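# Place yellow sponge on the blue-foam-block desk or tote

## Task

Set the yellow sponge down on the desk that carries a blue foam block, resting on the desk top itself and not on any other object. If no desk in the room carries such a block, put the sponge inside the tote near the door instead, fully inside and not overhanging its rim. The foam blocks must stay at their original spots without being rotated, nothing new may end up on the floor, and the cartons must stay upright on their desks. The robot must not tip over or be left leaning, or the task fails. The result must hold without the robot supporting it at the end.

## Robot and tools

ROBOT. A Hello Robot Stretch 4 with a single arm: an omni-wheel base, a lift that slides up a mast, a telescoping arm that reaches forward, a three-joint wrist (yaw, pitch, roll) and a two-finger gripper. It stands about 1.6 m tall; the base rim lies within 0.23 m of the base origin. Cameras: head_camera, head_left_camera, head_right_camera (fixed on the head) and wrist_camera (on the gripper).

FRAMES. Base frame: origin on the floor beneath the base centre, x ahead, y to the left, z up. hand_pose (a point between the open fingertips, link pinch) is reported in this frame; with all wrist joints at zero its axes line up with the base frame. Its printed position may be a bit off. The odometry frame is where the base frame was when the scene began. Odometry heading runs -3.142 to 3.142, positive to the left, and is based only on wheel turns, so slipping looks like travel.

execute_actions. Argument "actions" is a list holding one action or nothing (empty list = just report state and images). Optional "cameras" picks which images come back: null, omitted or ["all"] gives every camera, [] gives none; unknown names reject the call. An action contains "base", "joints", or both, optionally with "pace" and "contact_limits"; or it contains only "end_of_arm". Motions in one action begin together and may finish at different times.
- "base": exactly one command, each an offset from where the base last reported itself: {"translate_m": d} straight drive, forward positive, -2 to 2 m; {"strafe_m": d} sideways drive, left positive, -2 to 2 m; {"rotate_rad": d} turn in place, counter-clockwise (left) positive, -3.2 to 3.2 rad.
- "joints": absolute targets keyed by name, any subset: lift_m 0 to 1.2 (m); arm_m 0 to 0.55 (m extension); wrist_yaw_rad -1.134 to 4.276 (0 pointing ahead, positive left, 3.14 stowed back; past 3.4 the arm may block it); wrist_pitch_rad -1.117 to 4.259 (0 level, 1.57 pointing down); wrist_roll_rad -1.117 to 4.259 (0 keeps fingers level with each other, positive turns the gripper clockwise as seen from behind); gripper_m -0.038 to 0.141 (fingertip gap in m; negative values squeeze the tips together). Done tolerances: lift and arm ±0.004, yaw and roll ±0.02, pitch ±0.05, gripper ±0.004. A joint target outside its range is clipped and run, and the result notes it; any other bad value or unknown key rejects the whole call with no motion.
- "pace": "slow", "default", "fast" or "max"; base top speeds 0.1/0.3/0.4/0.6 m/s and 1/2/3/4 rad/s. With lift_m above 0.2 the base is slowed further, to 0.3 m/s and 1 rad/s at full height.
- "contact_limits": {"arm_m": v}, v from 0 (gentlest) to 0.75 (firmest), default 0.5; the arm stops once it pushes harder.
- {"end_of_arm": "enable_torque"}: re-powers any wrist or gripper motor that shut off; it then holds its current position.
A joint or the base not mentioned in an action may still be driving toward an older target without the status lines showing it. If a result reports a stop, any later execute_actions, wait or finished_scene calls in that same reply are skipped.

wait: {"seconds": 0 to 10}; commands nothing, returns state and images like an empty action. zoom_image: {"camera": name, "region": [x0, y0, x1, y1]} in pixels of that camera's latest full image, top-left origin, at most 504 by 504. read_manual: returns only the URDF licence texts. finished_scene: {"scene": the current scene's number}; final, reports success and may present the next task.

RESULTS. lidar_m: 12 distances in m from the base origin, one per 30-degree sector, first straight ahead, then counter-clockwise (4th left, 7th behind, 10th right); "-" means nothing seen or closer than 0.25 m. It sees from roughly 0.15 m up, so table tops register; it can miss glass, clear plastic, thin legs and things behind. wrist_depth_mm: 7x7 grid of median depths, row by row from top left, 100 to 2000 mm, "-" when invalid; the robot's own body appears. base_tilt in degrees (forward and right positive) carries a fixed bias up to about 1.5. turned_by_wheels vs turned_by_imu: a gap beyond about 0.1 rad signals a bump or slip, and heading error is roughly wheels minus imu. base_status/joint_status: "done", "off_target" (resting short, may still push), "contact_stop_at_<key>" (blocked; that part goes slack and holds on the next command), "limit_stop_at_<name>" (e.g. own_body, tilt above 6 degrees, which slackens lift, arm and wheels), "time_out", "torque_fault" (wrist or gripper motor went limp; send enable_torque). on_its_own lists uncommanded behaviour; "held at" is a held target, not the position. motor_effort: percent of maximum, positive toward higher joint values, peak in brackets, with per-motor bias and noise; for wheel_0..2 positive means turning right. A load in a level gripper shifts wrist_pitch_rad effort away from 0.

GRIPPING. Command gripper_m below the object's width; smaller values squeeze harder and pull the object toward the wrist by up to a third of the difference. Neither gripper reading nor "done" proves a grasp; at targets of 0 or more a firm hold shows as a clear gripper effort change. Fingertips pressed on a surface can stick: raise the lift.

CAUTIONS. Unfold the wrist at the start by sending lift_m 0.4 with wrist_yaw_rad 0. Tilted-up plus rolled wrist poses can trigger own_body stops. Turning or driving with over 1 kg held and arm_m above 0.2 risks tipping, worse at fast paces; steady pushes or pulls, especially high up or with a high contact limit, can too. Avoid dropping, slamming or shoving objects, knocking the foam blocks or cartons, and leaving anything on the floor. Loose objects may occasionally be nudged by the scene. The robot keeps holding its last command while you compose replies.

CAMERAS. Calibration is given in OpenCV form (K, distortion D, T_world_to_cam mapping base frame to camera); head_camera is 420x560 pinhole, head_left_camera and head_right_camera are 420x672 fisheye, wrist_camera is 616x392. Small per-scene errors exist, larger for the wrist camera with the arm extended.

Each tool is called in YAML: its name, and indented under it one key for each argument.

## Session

execute_actions:
  actions: []

Scene clock: 0.00 s.
base_odometry: x=+0.000 y=+0.000 heading=+0.000 (m, m, rad; odometry frame)
turned_by_wheels: +0.000 (rad since the last result)
turned_by_imu: +0.000 (rad since the last result)
base_tilt: forward=-0.3 right=-0.2 (deg)
lidar_m: 2.09 1.38 1.77 1.72 1.57 1.61 1.00 0.93 0.96 2.33 1.55 1.59
base_status: not commanded
joint_positions: lift_m=+0.160 arm_m=+0.002 wrist_yaw_rad=+3.223 wrist_pitch_rad=-0.011 wrist_roll_rad=-0.013 gripper_m=+0.057
joint_status: not commanded
motor_effort: lift_m=+20 arm_m=+0 wrist_yaw_rad=+0 wrist_pitch_rad=-7 wrist_roll_rad=+1 gripper_m=-7 wheel_0=+0 wheel_1=+1 wheel_2=+0 (%)
hand_pose: x=-0.1220 y=+0.0636 z=+0.3415 quat_wxyz=(-0.041, +0.006, -0.006, +0.999) (m; base frame)
wrist_depth_mm: - 134 255 - - - - / - 112 134 - - - - / - 115 138 - - - - / - 135 193 - - - - / 211 1661 1808 - - - 1921 / 216 1308 190 1255 193 1138 1078 / 217 778 878 - 854 768 788
pictures: head_camera, head_left_camera, head_right_camera, wrist_camera
camera_calibration (this result's frames):
wrist_camera: T_world_to_cam=[[-0.0548583, 0.998043, -0.030002, -0.0620383], [0.00813502, -0.0295995, -0.999529, 0.394713], [-0.998461, -0.0550765, -0.00649532, 0.110105], [0, 0, 0, 1]] pos_world=[0.103321, 0.0796644, 0.393381]
Images, in order (width x height): head_camera 420x560, head_left_camera 420x672, head_right_camera 420x672, wrist_camera 616x392.

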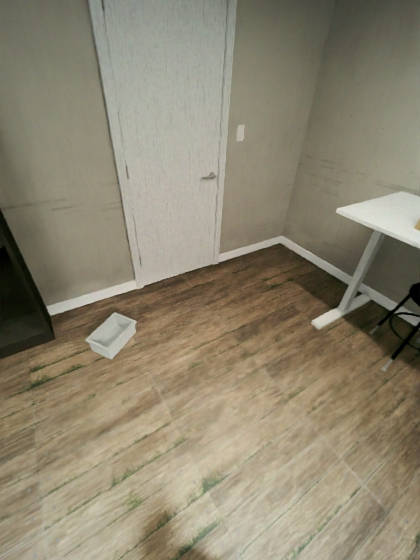

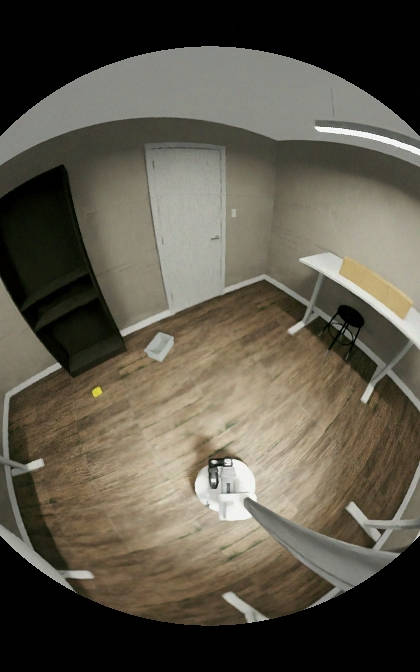

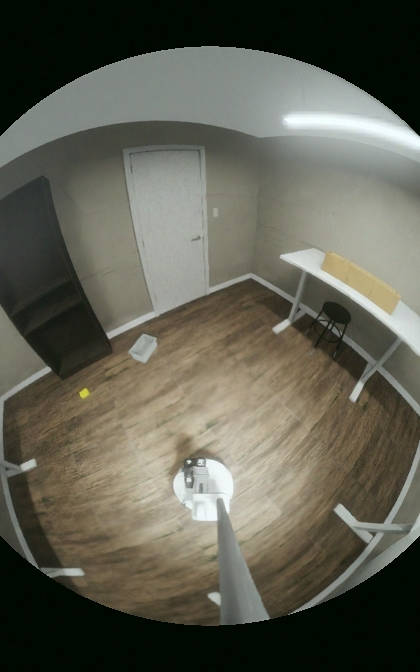

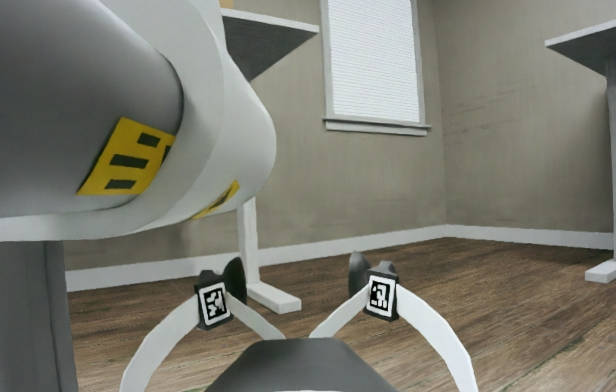

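execute_actions:
  actions:
    - {"base":{"rotate_rad":1.12},"joints":{"lift_m":0.4,"wrist_yaw_rad":0,"gripper_m":0.14},"pace":"fast"}
  cameras: []

execute_actions:
  actions:
    - {"base":{"translate_m":1.0},"joints":{"wrist_pitch_rad":1.57,"arm_m":0.25},"pace":"max"}
  cameras: ["wrist_camera","head_left_camera"]

Scene clock: 6.93 s.
base_odometry: x=+0.000 y=+0.000 heading=+1.120 (m, m, rad; odometry frame)
turned_by_wheels: +1.120 (rad since the last result)
turned_by_imu: +1.133 (rad since the last result)
base_tilt: forward=-0.3 right=-0.4 (deg)
lidar_m: 1.78 1.64 1.59 1.66 0.95 0.91 0.98 1.65 1.57 1.64 2.04 1.33
base_status: done
joint_positions: lift_m=+0.400 arm_m=+0.002 wrist_yaw_rad=+0.000 wrist_pitch_rad=-0.011 wrist_roll_rad=-0.013 gripper_m=+0.140
joint_status: all done
motor_effort: lift_m=+24(29) arm_m=+0(0) wrist_yaw_rad=-3(6) wrist_pitch_rad=-6(7) wrist_roll_rad=-1(1) gripper_m=-2(7) wheel_0=-1(8) wheel_1=+0(10) wheel_2=+0(8) (%)
hand_pose: x=+0.4612 y=-0.0873 z=+0.5811 quat_wxyz=(+1.000, -0.007, -0.006, +0.000) (m; base frame)
wrist_depth_mm: - - - 1808 1708 1537 1430 / - - - 1808 1661 1537 1430 / - - - 1808 1661 1537 1430 / - - - 1863 1756 1576 1464 / - - - 1921 1708 1537 1464 / - 210 1863 1756 1464 1499 1464 / 1397 1336 1397 - 1366 1205 1098
pictures: none
No camera images: the call's "cameras" was empty. Leave "cameras" out to get every camera's image.

Scene clock: 10.27 s.
base_odometry: x=+0.436 y=+0.900 heading=+1.120 (m, m, rad; odometry frame)
turned_by_wheels: +0.000 (rad since the last result)
turned_by_imu: +0.002 (rad since the last result)
base_tilt: forward=-0.3 right=-0.3 (deg)
lidar_m: 0.89 1.63 1.09 1.16 1.57 1.77 2.43 2.18 2.09 0.76 0.79 0.83
base_status: done
joint_positions: lift_m=+0.400 arm_m=+0.248 wrist_yaw_rad=+0.000 wrist_pitch_rad=+1.570 wrist_roll_rad=-0.013 gripper_m=+0.140
joint_status: all done
motor_effort: lift_m=+23(24) arm_m=+9(7) wrist_yaw_rad=-2(3) wrist_pitch_rad=+0(4) wrist_roll_rad=+0(0) gripper_m=+1(1) wheel_0=+1(10) wheel_1=+2(10) wheel_2=+3(16) (%)
hand_pose: x=+0.4196 y=-0.0874 z=+0.2894 quat_wxyz=(+0.707, -0.005, +0.707, +0.005) (m; base frame)
wrist_depth_mm: 496 500 500 504 508 508 512 / 496 500 504 504 508 512 512 / 496 500 500 462 512 512 512 / 500 504 504 508 512 521 517 / 504 504 508 512 517 517 517 / 504 210 512 512 517 521 521 / 508 508 508 - 521 521 525
pictures: head_left_camera, wrist_camera
camera_calibration (this result's frames):
wrist_camera: T_world_to_cam=[[-0.0296181, -0.999199, 0.0269007, -0.0847823], [-0.999417, 0.0300601, 0.0161763, 0.467852], [-0.016972, -0.0264059, -0.999507, 0.520274], [0, 0, 0, 1]] pos_world=[0.473898, -0.0850398, 0.51473]
Images, in order (width x height): head_left_camera 420x672, wrist_camera 616x392.

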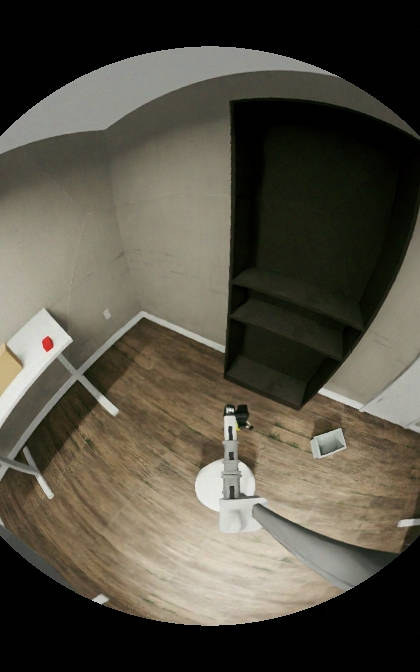

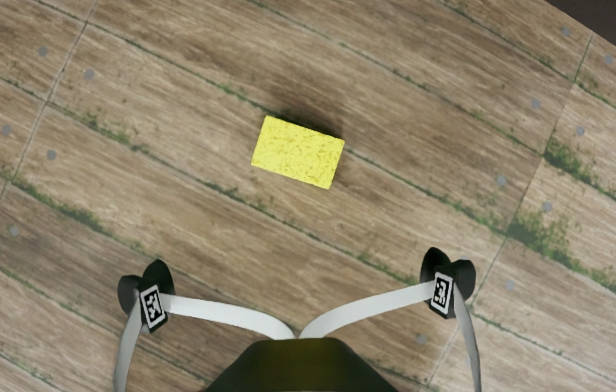

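execute_actions:
  actions:
    - {"joints":{"wrist_roll_rad":1.87,"arm_m":0.35,"lift_m":0.2},"pace":"fast"}
  cameras: ["wrist_camera"]

execute_actions:
  actions:
    - {"joints":{"lift_m":0.145}}
  cameras: ["wrist_camera"]

execute_actions:
  actions:
    - {"joints":{"gripper_m":0.025}}
  cameras: ["wrist_camera"]

Scene clock: 16.50 s.
base_odometry: x=+0.436 y=+0.900 heading=+1.120 (m, m, rad; odometry frame)
turned_by_wheels: +0.000 (rad since the last result)
turned_by_imu: +0.001 (rad since the last result)
base_tilt: forward=-0.4 right=-0.4 (deg)
lidar_m: 0.87 1.62 1.09 1.12 1.59 1.77 2.44 2.17 2.07 0.78 0.77 0.84
base_status: not commanded
joint_positions: lift_m=+0.200 arm_m=+0.348 wrist_yaw_rad=+0.000 wrist_pitch_rad=+1.570 wrist_roll_rad=+1.870 gripper_m=+0.140
joint_status: all done
motor_effort: lift_m=+15(23) arm_m=+9(8) wrist_yaw_rad=-1(2) wrist_pitch_rad=+0(0) wrist_roll_rad=+1(6) gripper_m=-1(1) wheel_0=+1(1) wheel_1=+2(1) wheel_2=+3(3) (%)
hand_pose: x=+0.5196 y=-0.0874 z=+0.0901 quat_wxyz=(+0.420, +0.569, +0.420, -0.569) (m; base frame)
wrist_depth_mm: 301 304 307 310 315 317 322 / 301 306 309 312 315 319 320 / 301 306 309 310 315 319 322 / 303 307 309 270 315 319 322 / 303 306 307 268 315 319 322 / 303 211 309 266 315 320 324 / 304 307 309 - 317 322 322
pictures: wrist_camera
camera_calibration (this result's frames):
wrist_camera: T_world_to_cam=[[-0.941881, 0.334932, 0.0260895, 0.514224], [0.335423, 0.941908, 0.0173564, -0.0429588], [-0.0187606, 0.0250987, -0.999509, 0.328174], [0, 0, 0, 1]] pos_world=[0.504904, -0.140004, 0.315342]
Images, in order (width x height): wrist_camera 616x392.

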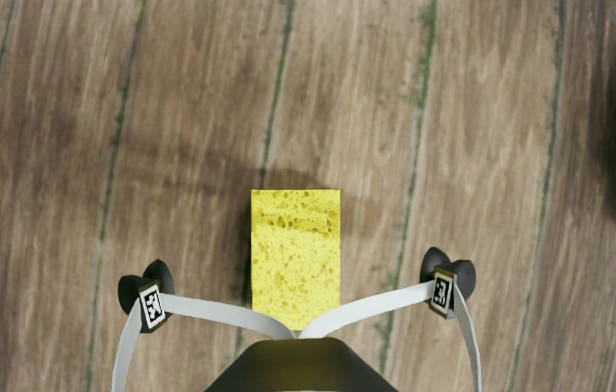

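Scene clock: 17.63 s.
base_odometry: x=+0.436 y=+0.900 heading=+1.120 (m, m, rad; odometry frame)
turned_by_wheels: +0.000 (rad since the last result)
turned_by_imu: +0.000 (rad since the last result)
base_tilt: forward=-0.3 right=-0.3 (deg)
lidar_m: 0.86 1.61 1.08 1.15 1.56 1.76 2.42 2.19 2.08 0.78 0.78 0.84
base_status: not commanded
joint_positions: lift_m=+0.145 arm_m=+0.348 wrist_yaw_rad=+0.000 wrist_pitch_rad=+1.570 wrist_roll_rad=+1.870 gripper_m=+0.140
joint_status: all done
motor_effort: lift_m=+14(15) arm_m=+9(9) wrist_yaw_rad=-1(1) wrist_pitch_rad=+0(0) wrist_roll_rad=+1(1) gripper_m=-1(3) wheel_0=+1(1) wheel_1=+2(1) wheel_2=+3(3) (%)
hand_pose: x=+0.5196 y=-0.0874 z=+0.0352 quat_wxyz=(+0.420, +0.569, +0.420, -0.569) (m; base frame)
wrist_depth_mm: 249 251 254 257 259 262 264 / 249 252 254 257 259 263 265 / 250 252 254 257 259 263 264 / 250 252 254 213 260 263 265 / 250 252 254 213 260 263 266 / 250 210 212 212 259 264 266 / 251 252 255 - 262 264 266
pictures: wrist_camera
camera_calibration (this result's frames):
wrist_camera: T_world_to_cam=[[-0.941879, 0.334937, 0.0260896, 0.515659], [0.335428, 0.941906, 0.0173564, -0.0420083], [-0.0187606, 0.0250988, -0.999509, 0.273248], [0, 0, 0, 1]] pos_world=[0.504905, -0.140004, 0.26039]
Images, in order (width x height): wrist_camera 616x392.

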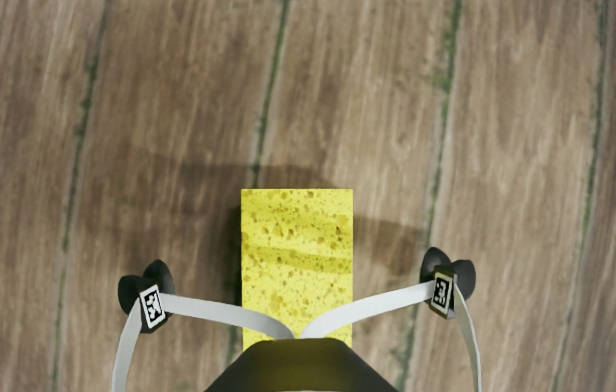

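Scene clock: 19.77 s.
base_odometry: x=+0.436 y=+0.900 heading=+1.120 (m, m, rad; odometry frame)
turned_by_wheels: +0.000 (rad since the last result)
turned_by_imu: +0.001 (rad since the last result)
base_tilt: forward=-0.3 right=-0.4 (deg)
lidar_m: 0.88 1.65 1.09 1.14 1.58 1.76 2.43 2.15 2.07 0.77 0.78 0.85
base_status: not commanded
joint_positions: lift_m=+0.145 arm_m=+0.348 wrist_yaw_rad=+0.000 wrist_pitch_rad=+1.570 wrist_roll_rad=+1.870 gripper_m=+0.026
joint_status: all done
motor_effort: lift_m=+14(14) arm_m=+9(9) wrist_yaw_rad=-2(1) wrist_pitch_rad=+0(0) wrist_roll_rad=+1(1) gripper_m=-27(25) wheel_0=+1(1) wheel_1=+2(1) wheel_2=+3(3) (%)
hand_pose: x=+0.5196 y=-0.0874 z=+0.0352 quat_wxyz=(+0.420, +0.569, +0.420, -0.569) (m; base frame)
wrist_depth_mm: 249 251 255 257 259 263 265 / 249 251 255 257 259 262 265 / 249 252 255 257 259 263 265 / 250 252 254 202 259 263 265 / 250 253 254 202 259 264 265 / 250 252 193 202 187 263 266 / 251 252 255 - 260 264 265
pictures: wrist_camera
camera_calibration (this result's frames):
wrist_camera: T_world_to_cam=[[-0.941879, 0.334937, 0.0260895, 0.515659], [0.335428, 0.941906, 0.0173564, -0.0420084], [-0.0187605, 0.0250988, -0.999509, 0.273248], [0, 0, 0, 1]] pos_world=[0.504905, -0.140004, 0.26039]
Images, in order (width x height): wrist_camera 616x392.

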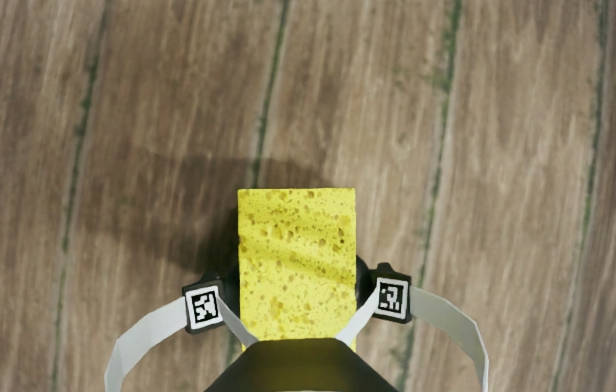

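execute_actions:
  actions:
    - {"base":{"rotate_rad":2.2},"joints":{"lift_m":0.35,"arm_m":0.14,"wrist_roll_rad":0},"pace":"default"}
  cameras: ["head_left_camera","head_camera"]

Scene clock: 25.60 s.
base_odometry: x=+0.436 y=+0.900 heading=-2.963 (m, m, rad; odometry frame)
turned_by_wheels: +2.200 (rad since the last result)
turned_by_imu: +2.224 (rad since the last result)
base_tilt: forward=-0.2 right=-0.3 (deg)
lidar_m: 1.70 1.76 1.92 2.11 2.07 0.76 0.85 0.86 0.91 1.85 1.10 1.17
base_status: done
joint_positions: lift_m=+0.350 arm_m=+0.142 wrist_yaw_rad=+0.000 wrist_pitch_rad=+1.570 wrist_roll_rad=+0.000 gripper_m=+0.026
joint_status: all done
motor_effort: lift_m=+25(27) arm_m=-9(10) wrist_yaw_rad=-1(2) wrist_pitch_rad=+1(1) wrist_roll_rad=-1(5) gripper_m=-27(21) wheel_0=-1(8) wheel_1=-1(8) wheel_2=-2(10) (%)
hand_pose: x=+0.3128 y=-0.0874 z=+0.2393 quat_wxyz=(+0.707, +0.000, +0.707, +0.000) (m; base frame)
wrist_depth_mm: 445 449 452 452 459 459 462 / 445 452 452 455 459 462 466 / 449 452 459 459 459 466 466 / 452 452 455 202 462 466 466 / 455 455 459 202 462 469 473 / 455 455 193 202 187 473 473 / 459 359 342 - 469 473 477
pictures: head_camera, head_left_camera
Images, in order (width x height): head_camera 420x560, head_left_camera 420x672.

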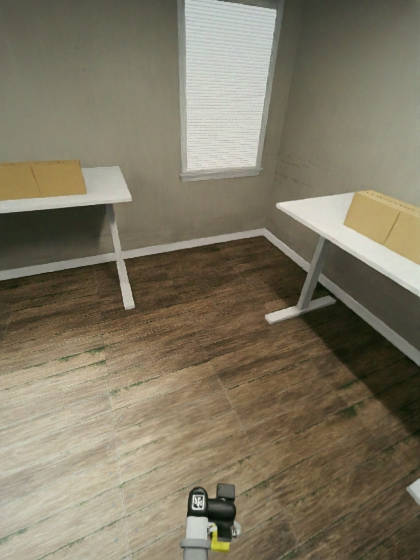

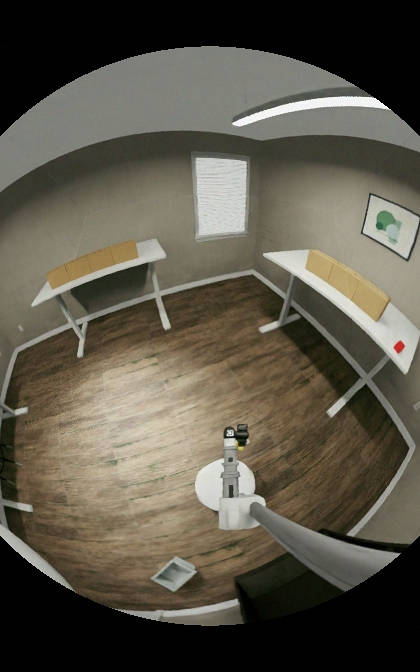

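execute_actions:
  actions:
    - {"base":{"translate_m":2.0},"pace":"max"}
  cameras: []

execute_actions:
  actions:
    - {"base":{"rotate_rad":2.3},"pace":"fast"}
  cameras: ["head_right_camera"]

Scene clock: 34.83 s.
base_odometry: x=-1.533 y=+0.545 heading=-2.963 (m, m, rad; odometry frame)
turned_by_wheels: +0.000 (rad since the last result)
turned_by_imu: +0.003 (rad since the last result)
base_tilt: forward=-0.3 right=-0.2 (deg)
lidar_m: 0.76 0.76 0.74 0.58 0.56 3.11 2.97 0.77 0.48 0.60 1.08 0.97
base_status: done
joint_positions: lift_m=+0.350 arm_m=+0.142 wrist_yaw_rad=+0.000 wrist_pitch_rad=+1.570 wrist_roll_rad=+0.000 gripper_m=+0.026
joint_status: not commanded
motor_effort: lift_m=+23(24) arm_m=-9(9) wrist_yaw_rad=-1(0) wrist_pitch_rad=+0(0) wrist_roll_rad=-1(1) gripper_m=-23(20) wheel_0=-1(8) wheel_1=+0(8) wheel_2=+3(14) (%)
hand_pose: x=+0.3127 y=-0.0874 z=+0.2394 quat_wxyz=(+0.707, +0.000, +0.707, +0.000) (m; base frame)
wrist_depth_mm: 445 449 452 452 459 459 462 / 445 449 452 455 459 459 466 / 449 452 455 459 462 466 466 / 449 452 455 202 466 466 469 / 452 459 455 202 466 469 473 / 455 459 193 202 187 469 473 / 459 355 332 - 469 473 480
pictures: none
No camera images: the call's "cameras" was empty. Leave "cameras" out to get every camera's image.

Scene clock: 36.87 s.
base_odometry: x=-1.533 y=+0.545 heading=-0.663 (m, m, rad; odometry frame)
turned_by_wheels: +2.300 (rad since the last result)
turned_by_imu: +2.324 (rad since the last result)
base_tilt: forward=-0.2 right=-0.3 (deg)
lidar_m: 0.57 2.73 2.67 0.52 0.47 0.82 1.06 0.87 0.75 0.78 0.64 0.57
base_status: done
joint_positions: lift_m=+0.350 arm_m=+0.142 wrist_yaw_rad=+0.000 wrist_pitch_rad=+1.570 wrist_roll_rad=+0.000 gripper_m=+0.026
joint_status: not commanded
motor_effort: lift_m=+22(23) arm_m=-9(9) wrist_yaw_rad=-2(3) wrist_pitch_rad=+0(1) wrist_roll_rad=-1(1) gripper_m=-26(23) wheel_0=-1(10) wheel_1=-1(11) wheel_2=-2(15) (%)
hand_pose: x=+0.3127 y=-0.0874 z=+0.2395 quat_wxyz=(+0.707, +0.000, +0.707, +0.000) (m; base frame)
wrist_depth_mm: 445 449 452 452 459 459 462 / 445 452 452 459 459 462 466 / 449 452 455 459 462 466 466 / 452 455 455 202 462 466 469 / 455 455 459 202 466 469 473 / 455 455 193 202 187 469 477 / 455 357 340 - 473 473 477
pictures: head_right_camera
Images, in order (width x height): head_right_camera 420x672.

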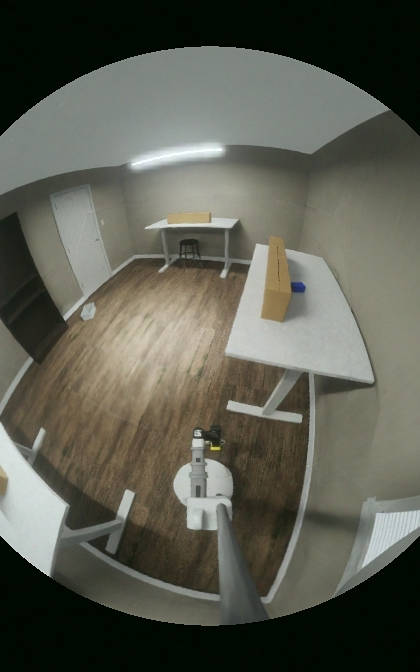

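execute_actions:
  actions:
    - {"base":{"rotate_rad":-0.4},"joints":{"lift_m":1.2},"pace":"fast"}
  cameras: []

execute_actions:
  actions:
    - {"base":{"translate_m":0.1},"joints":{"arm_m":0.48},"contact_limits":{"arm_m":0.2}}
  cameras: ["wrist_camera","head_left_camera"]

Scene clock: 43.97 s.
base_odometry: x=-1.533 y=+0.545 heading=-1.063 (m, m, rad; odometry frame)
turned_by_wheels: -0.400 (rad since the last result)
turned_by_imu: -0.402 (rad since the last result)
base_tilt: forward=-0.3 right=-0.3 (deg)
lidar_m: 0.57 2.92 2.68 2.67 0.47 0.52 1.06 1.11 0.84 0.76 0.82 0.61
base_status: done
joint_positions: lift_m=+1.200 arm_m=+0.142 wrist_yaw_rad=+0.000 wrist_pitch_rad=+1.570 wrist_roll_rad=+0.000 gripper_m=+0.026
joint_status: all done
motor_effort: lift_m=+24(27) arm_m=-9(9) wrist_yaw_rad=-2(2) wrist_pitch_rad=+0(0) wrist_roll_rad=-1(0) gripper_m=-25(24) wheel_0=+1(9) wheel_1=+1(9) wheel_2=-1(8) (%)
hand_pose: x=+0.3127 y=-0.0874 z=+1.0893 quat_wxyz=(+0.707, +0.000, +0.707, +0.000) (m; base frame)
wrist_depth_mm: 1255 1255 1281 1255 1308 1160 842 / 1255 1255 1281 1308 1281 1205 891 / 1281 1281 1281 1308 1308 1281 931 / 1281 1281 1281 202 1308 1336 960 / 1281 1308 1281 202 1308 1308 991 / 1281 1281 193 202 187 1336 1042 / 1281 1308 1308 - 1366 1336 1060
pictures: none
No camera images: the call's "cameras" was empty. Leave "cameras" out to get every camera's image.

Scene clock: 46.10 s.
base_odometry: x=-1.484 y=+0.458 heading=-1.063 (m, m, rad; odometry frame)
turned_by_wheels: +0.000 (rad since the last result)
turned_by_imu: +0.001 (rad since the last result)
base_tilt: forward=-0.3 right=-0.3 (deg)
lidar_m: 0.46 2.83 2.69 2.68 0.57 0.55 1.16 1.20 0.83 0.76 0.75 0.51
base_status: done
joint_positions: lift_m=+1.200 arm_m=+0.478 wrist_yaw_rad=+0.000 wrist_pitch_rad=+1.570 wrist_roll_rad=+0.000 gripper_m=+0.026
joint_status: all done
motor_effort: lift_m=+24(24) arm_m=+9(8) wrist_yaw_rad=-1(2) wrist_pitch_rad=+1(1) wrist_roll_rad=-1(1) gripper_m=-26(23) wheel_0=+2(7) wheel_1=+3(5) wheel_2=+1(10) (%)
contact_limits: arm_m 0.2
hand_pose: x=+0.6496 y=-0.0874 z=+1.0893 quat_wxyz=(+0.707, +0.000, +0.707, +0.000) (m; base frame)
wrist_depth_mm: 1255 175 176 178 357 359 362 / 1281 178 179 206 357 362 364 / 1281 353 355 357 359 362 364 / 1281 355 357 202 362 364 366 / 1281 357 357 202 362 364 368 / 1281 357 193 202 187 366 370 / 1281 359 362 - 368 370 976
pictures: head_left_camera, wrist_camera
camera_calibration (this result's frames):
wrist_camera: T_world_to_cam=[[-0.0428732, -0.998719, 0.0268865, -0.090822], [-0.998931, 0.0433163, 0.0161203, 0.685635], [-0.0172643, -0.0261666, -0.999509, 1.3239], [0, 0, 0, 1]] pos_world=[0.703865, -0.0857629, 1.31464]
Images, in order (width x height): head_left_camera 420x672, wrist_camera 616x392.

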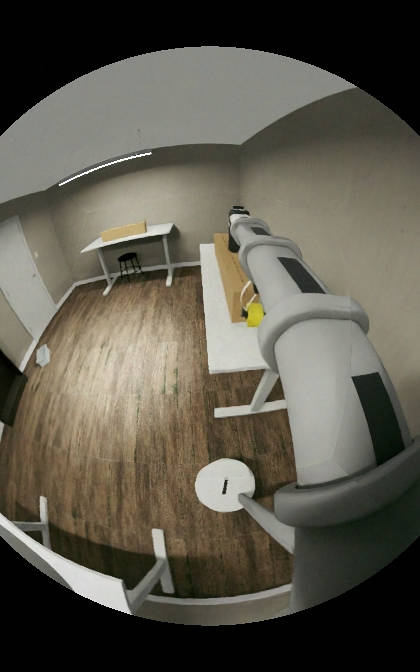

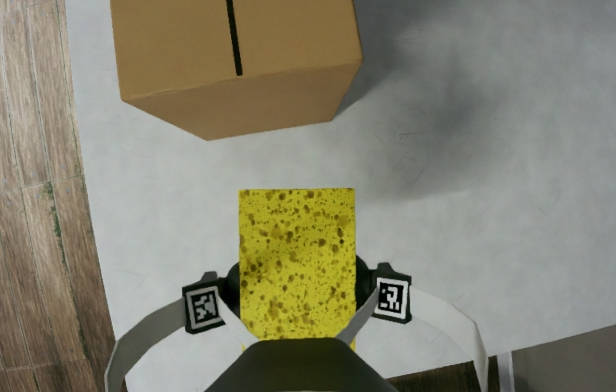

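Balanced between carton and edge; place.

execute_actions:
  actions:
    - {"joints":{"lift_m":1.095,"arm_m":0.47}}
  cameras: []

execute_actions:
  actions:
    - {"joints":{"gripper_m":0.1},"pace":"slow"}
  cameras: []

execute_actions:
  actions:
    - {"joints":{"lift_m":1.2},"pace":"fast"}
  cameras: ["wrist_camera"]

Scene clock: 53.20 s.
base_odometry: x=-1.484 y=+0.458 heading=-1.063 (m, m, rad; odometry frame)
turned_by_wheels: +0.000 (rad since the last result)
turned_by_imu: +0.001 (rad since the last result)
base_tilt: forward=-0.3 right=-0.3 (deg)
lidar_m: 0.46 2.82 2.68 2.66 0.60 0.54 1.17 1.20 0.79 0.75 0.76 0.52
base_status: not commanded
joint_positions: lift_m=+1.095 arm_m=+0.472 wrist_yaw_rad=+0.000 wrist_pitch_rad=+1.570 wrist_roll_rad=+0.000 gripper_m=+0.026
joint_status: all done
motor_effort: lift_m=+14(28) arm_m=-9(11) wrist_yaw_rad=-2(2) wrist_pitch_rad=+0(1) wrist_roll_rad=-1(0) gripper_m=-25(28) wheel_0=+2(2) wheel_1=+3(3) wheel_2=+1(1) (%)
hand_pose: x=+0.6428 y=-0.0874 z=+0.9852 quat_wxyz=(+0.707, +0.000, +0.707, +0.000) (m; base frame)
wrist_depth_mm: 116 123 137 151 255 255 - / 248 186 202 233 254 257 258 / 250 252 253 254 256 258 259 / 250 252 254 203 257 258 260 / 252 253 254 202 257 260 262 / 253 254 193 202 187 262 263 / 255 255 257 - 260 263 264
pictures: none
No camera images: the call's "cameras" was empty. Leave "cameras" out to get every camera's image.

Scene clock: 56.17 s.
base_odometry: x=-1.484 y=+0.458 heading=-1.063 (m, m, rad; odometry frame)
turned_by_wheels: +0.000 (rad since the last result)
turned_by_imu: +0.001 (rad since the last result)
base_tilt: forward=-0.2 right=-0.4 (deg)
lidar_m: 0.47 2.83 2.68 2.70 0.58 0.55 1.15 1.20 0.83 0.74 0.77 0.53
base_status: not commanded
joint_positions: lift_m=+1.095 arm_m=+0.472 wrist_yaw_rad=+0.000 wrist_pitch_rad=+1.570 wrist_roll_rad=+0.000 gripper_m=+0.100
joint_status: all done
motor_effort: lift_m=+14(14) arm_m=-9(9) wrist_yaw_rad=-1(2) wrist_pitch_rad=+0(0) wrist_roll_rad=-1(0) gripper_m=+0(24) wheel_0=+2(2) wheel_1=+3(3) wheel_2=+1(1) (%)
hand_pose: x=+0.6428 y=-0.0874 z=+0.9852 quat_wxyz=(+0.707, +0.000, +0.707, +0.000) (m; base frame)
wrist_depth_mm: 116 123 137 151 254 255 - / 248 186 202 232 256 257 258 / 249 251 253 255 256 257 259 / 251 252 254 211 257 258 260 / 252 254 255 212 258 260 262 / 253 254 211 213 197 260 263 / 254 255 257 - 260 263 264
pictures: none
No camera images: the call's "cameras" was empty. Leave "cameras" out to get every camera's image.

Scene clock: 57.37 s.
base_odometry: x=-1.484 y=+0.458 heading=-1.063 (m, m, rad; odometry frame)
turned_by_wheels: +0.000 (rad since the last result)
turned_by_imu: +0.000 (rad since the last result)
base_tilt: forward=-0.3 right=-0.4 (deg)
lidar_m: 0.45 2.81 2.68 2.67 0.57 0.54 1.18 1.21 0.82 0.77 0.78 0.52
base_status: not commanded
joint_positions: lift_m=+1.200 arm_m=+0.472 wrist_yaw_rad=+0.000 wrist_pitch_rad=+1.570 wrist_roll_rad=+0.000 gripper_m=+0.100
joint_status: all done
motor_effort: lift_m=+24(29) arm_m=-9(9) wrist_yaw_rad=-1(1) wrist_pitch_rad=+0(1) wrist_roll_rad=+0(0) gripper_m=+0(4) wheel_0=+2(2) wheel_1=+3(3) wheel_2=+1(1) (%)
hand_pose: x=+0.6428 y=-0.0874 z=+1.0893 quat_wxyz=(+0.707, +0.000, +0.707, +0.000) (m; base frame)
wrist_depth_mm: 1255 176 177 178 357 359 362 / 1281 224 202 232 357 362 364 / 1255 353 355 357 359 362 364 / 1255 355 357 315 362 364 366 / 1281 357 357 317 362 366 368 / 1281 357 213 362 197 368 370 / 1281 362 364 - 366 1182 991
pictures: wrist_camera
camera_calibration (this result's frames):
wrist_camera: T_world_to_cam=[[-0.0429056, -0.998717, 0.0268931, -0.0910995], [-0.998927, 0.0433528, 0.0162734, 0.678677], [-0.0174185, -0.026166, -0.999506, 1.32387], [0, 0, 0, 1]] pos_world=[0.6971, -0.0857649, 1.31462]
Images, in order (width x height): wrist_camera 616x392.

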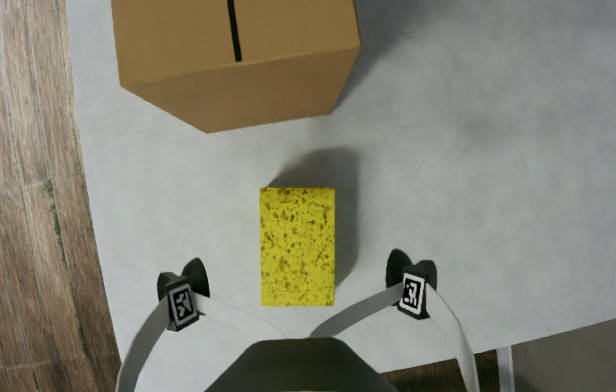

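finished_scene:
  scene: 2

The scene is finished: the task was done.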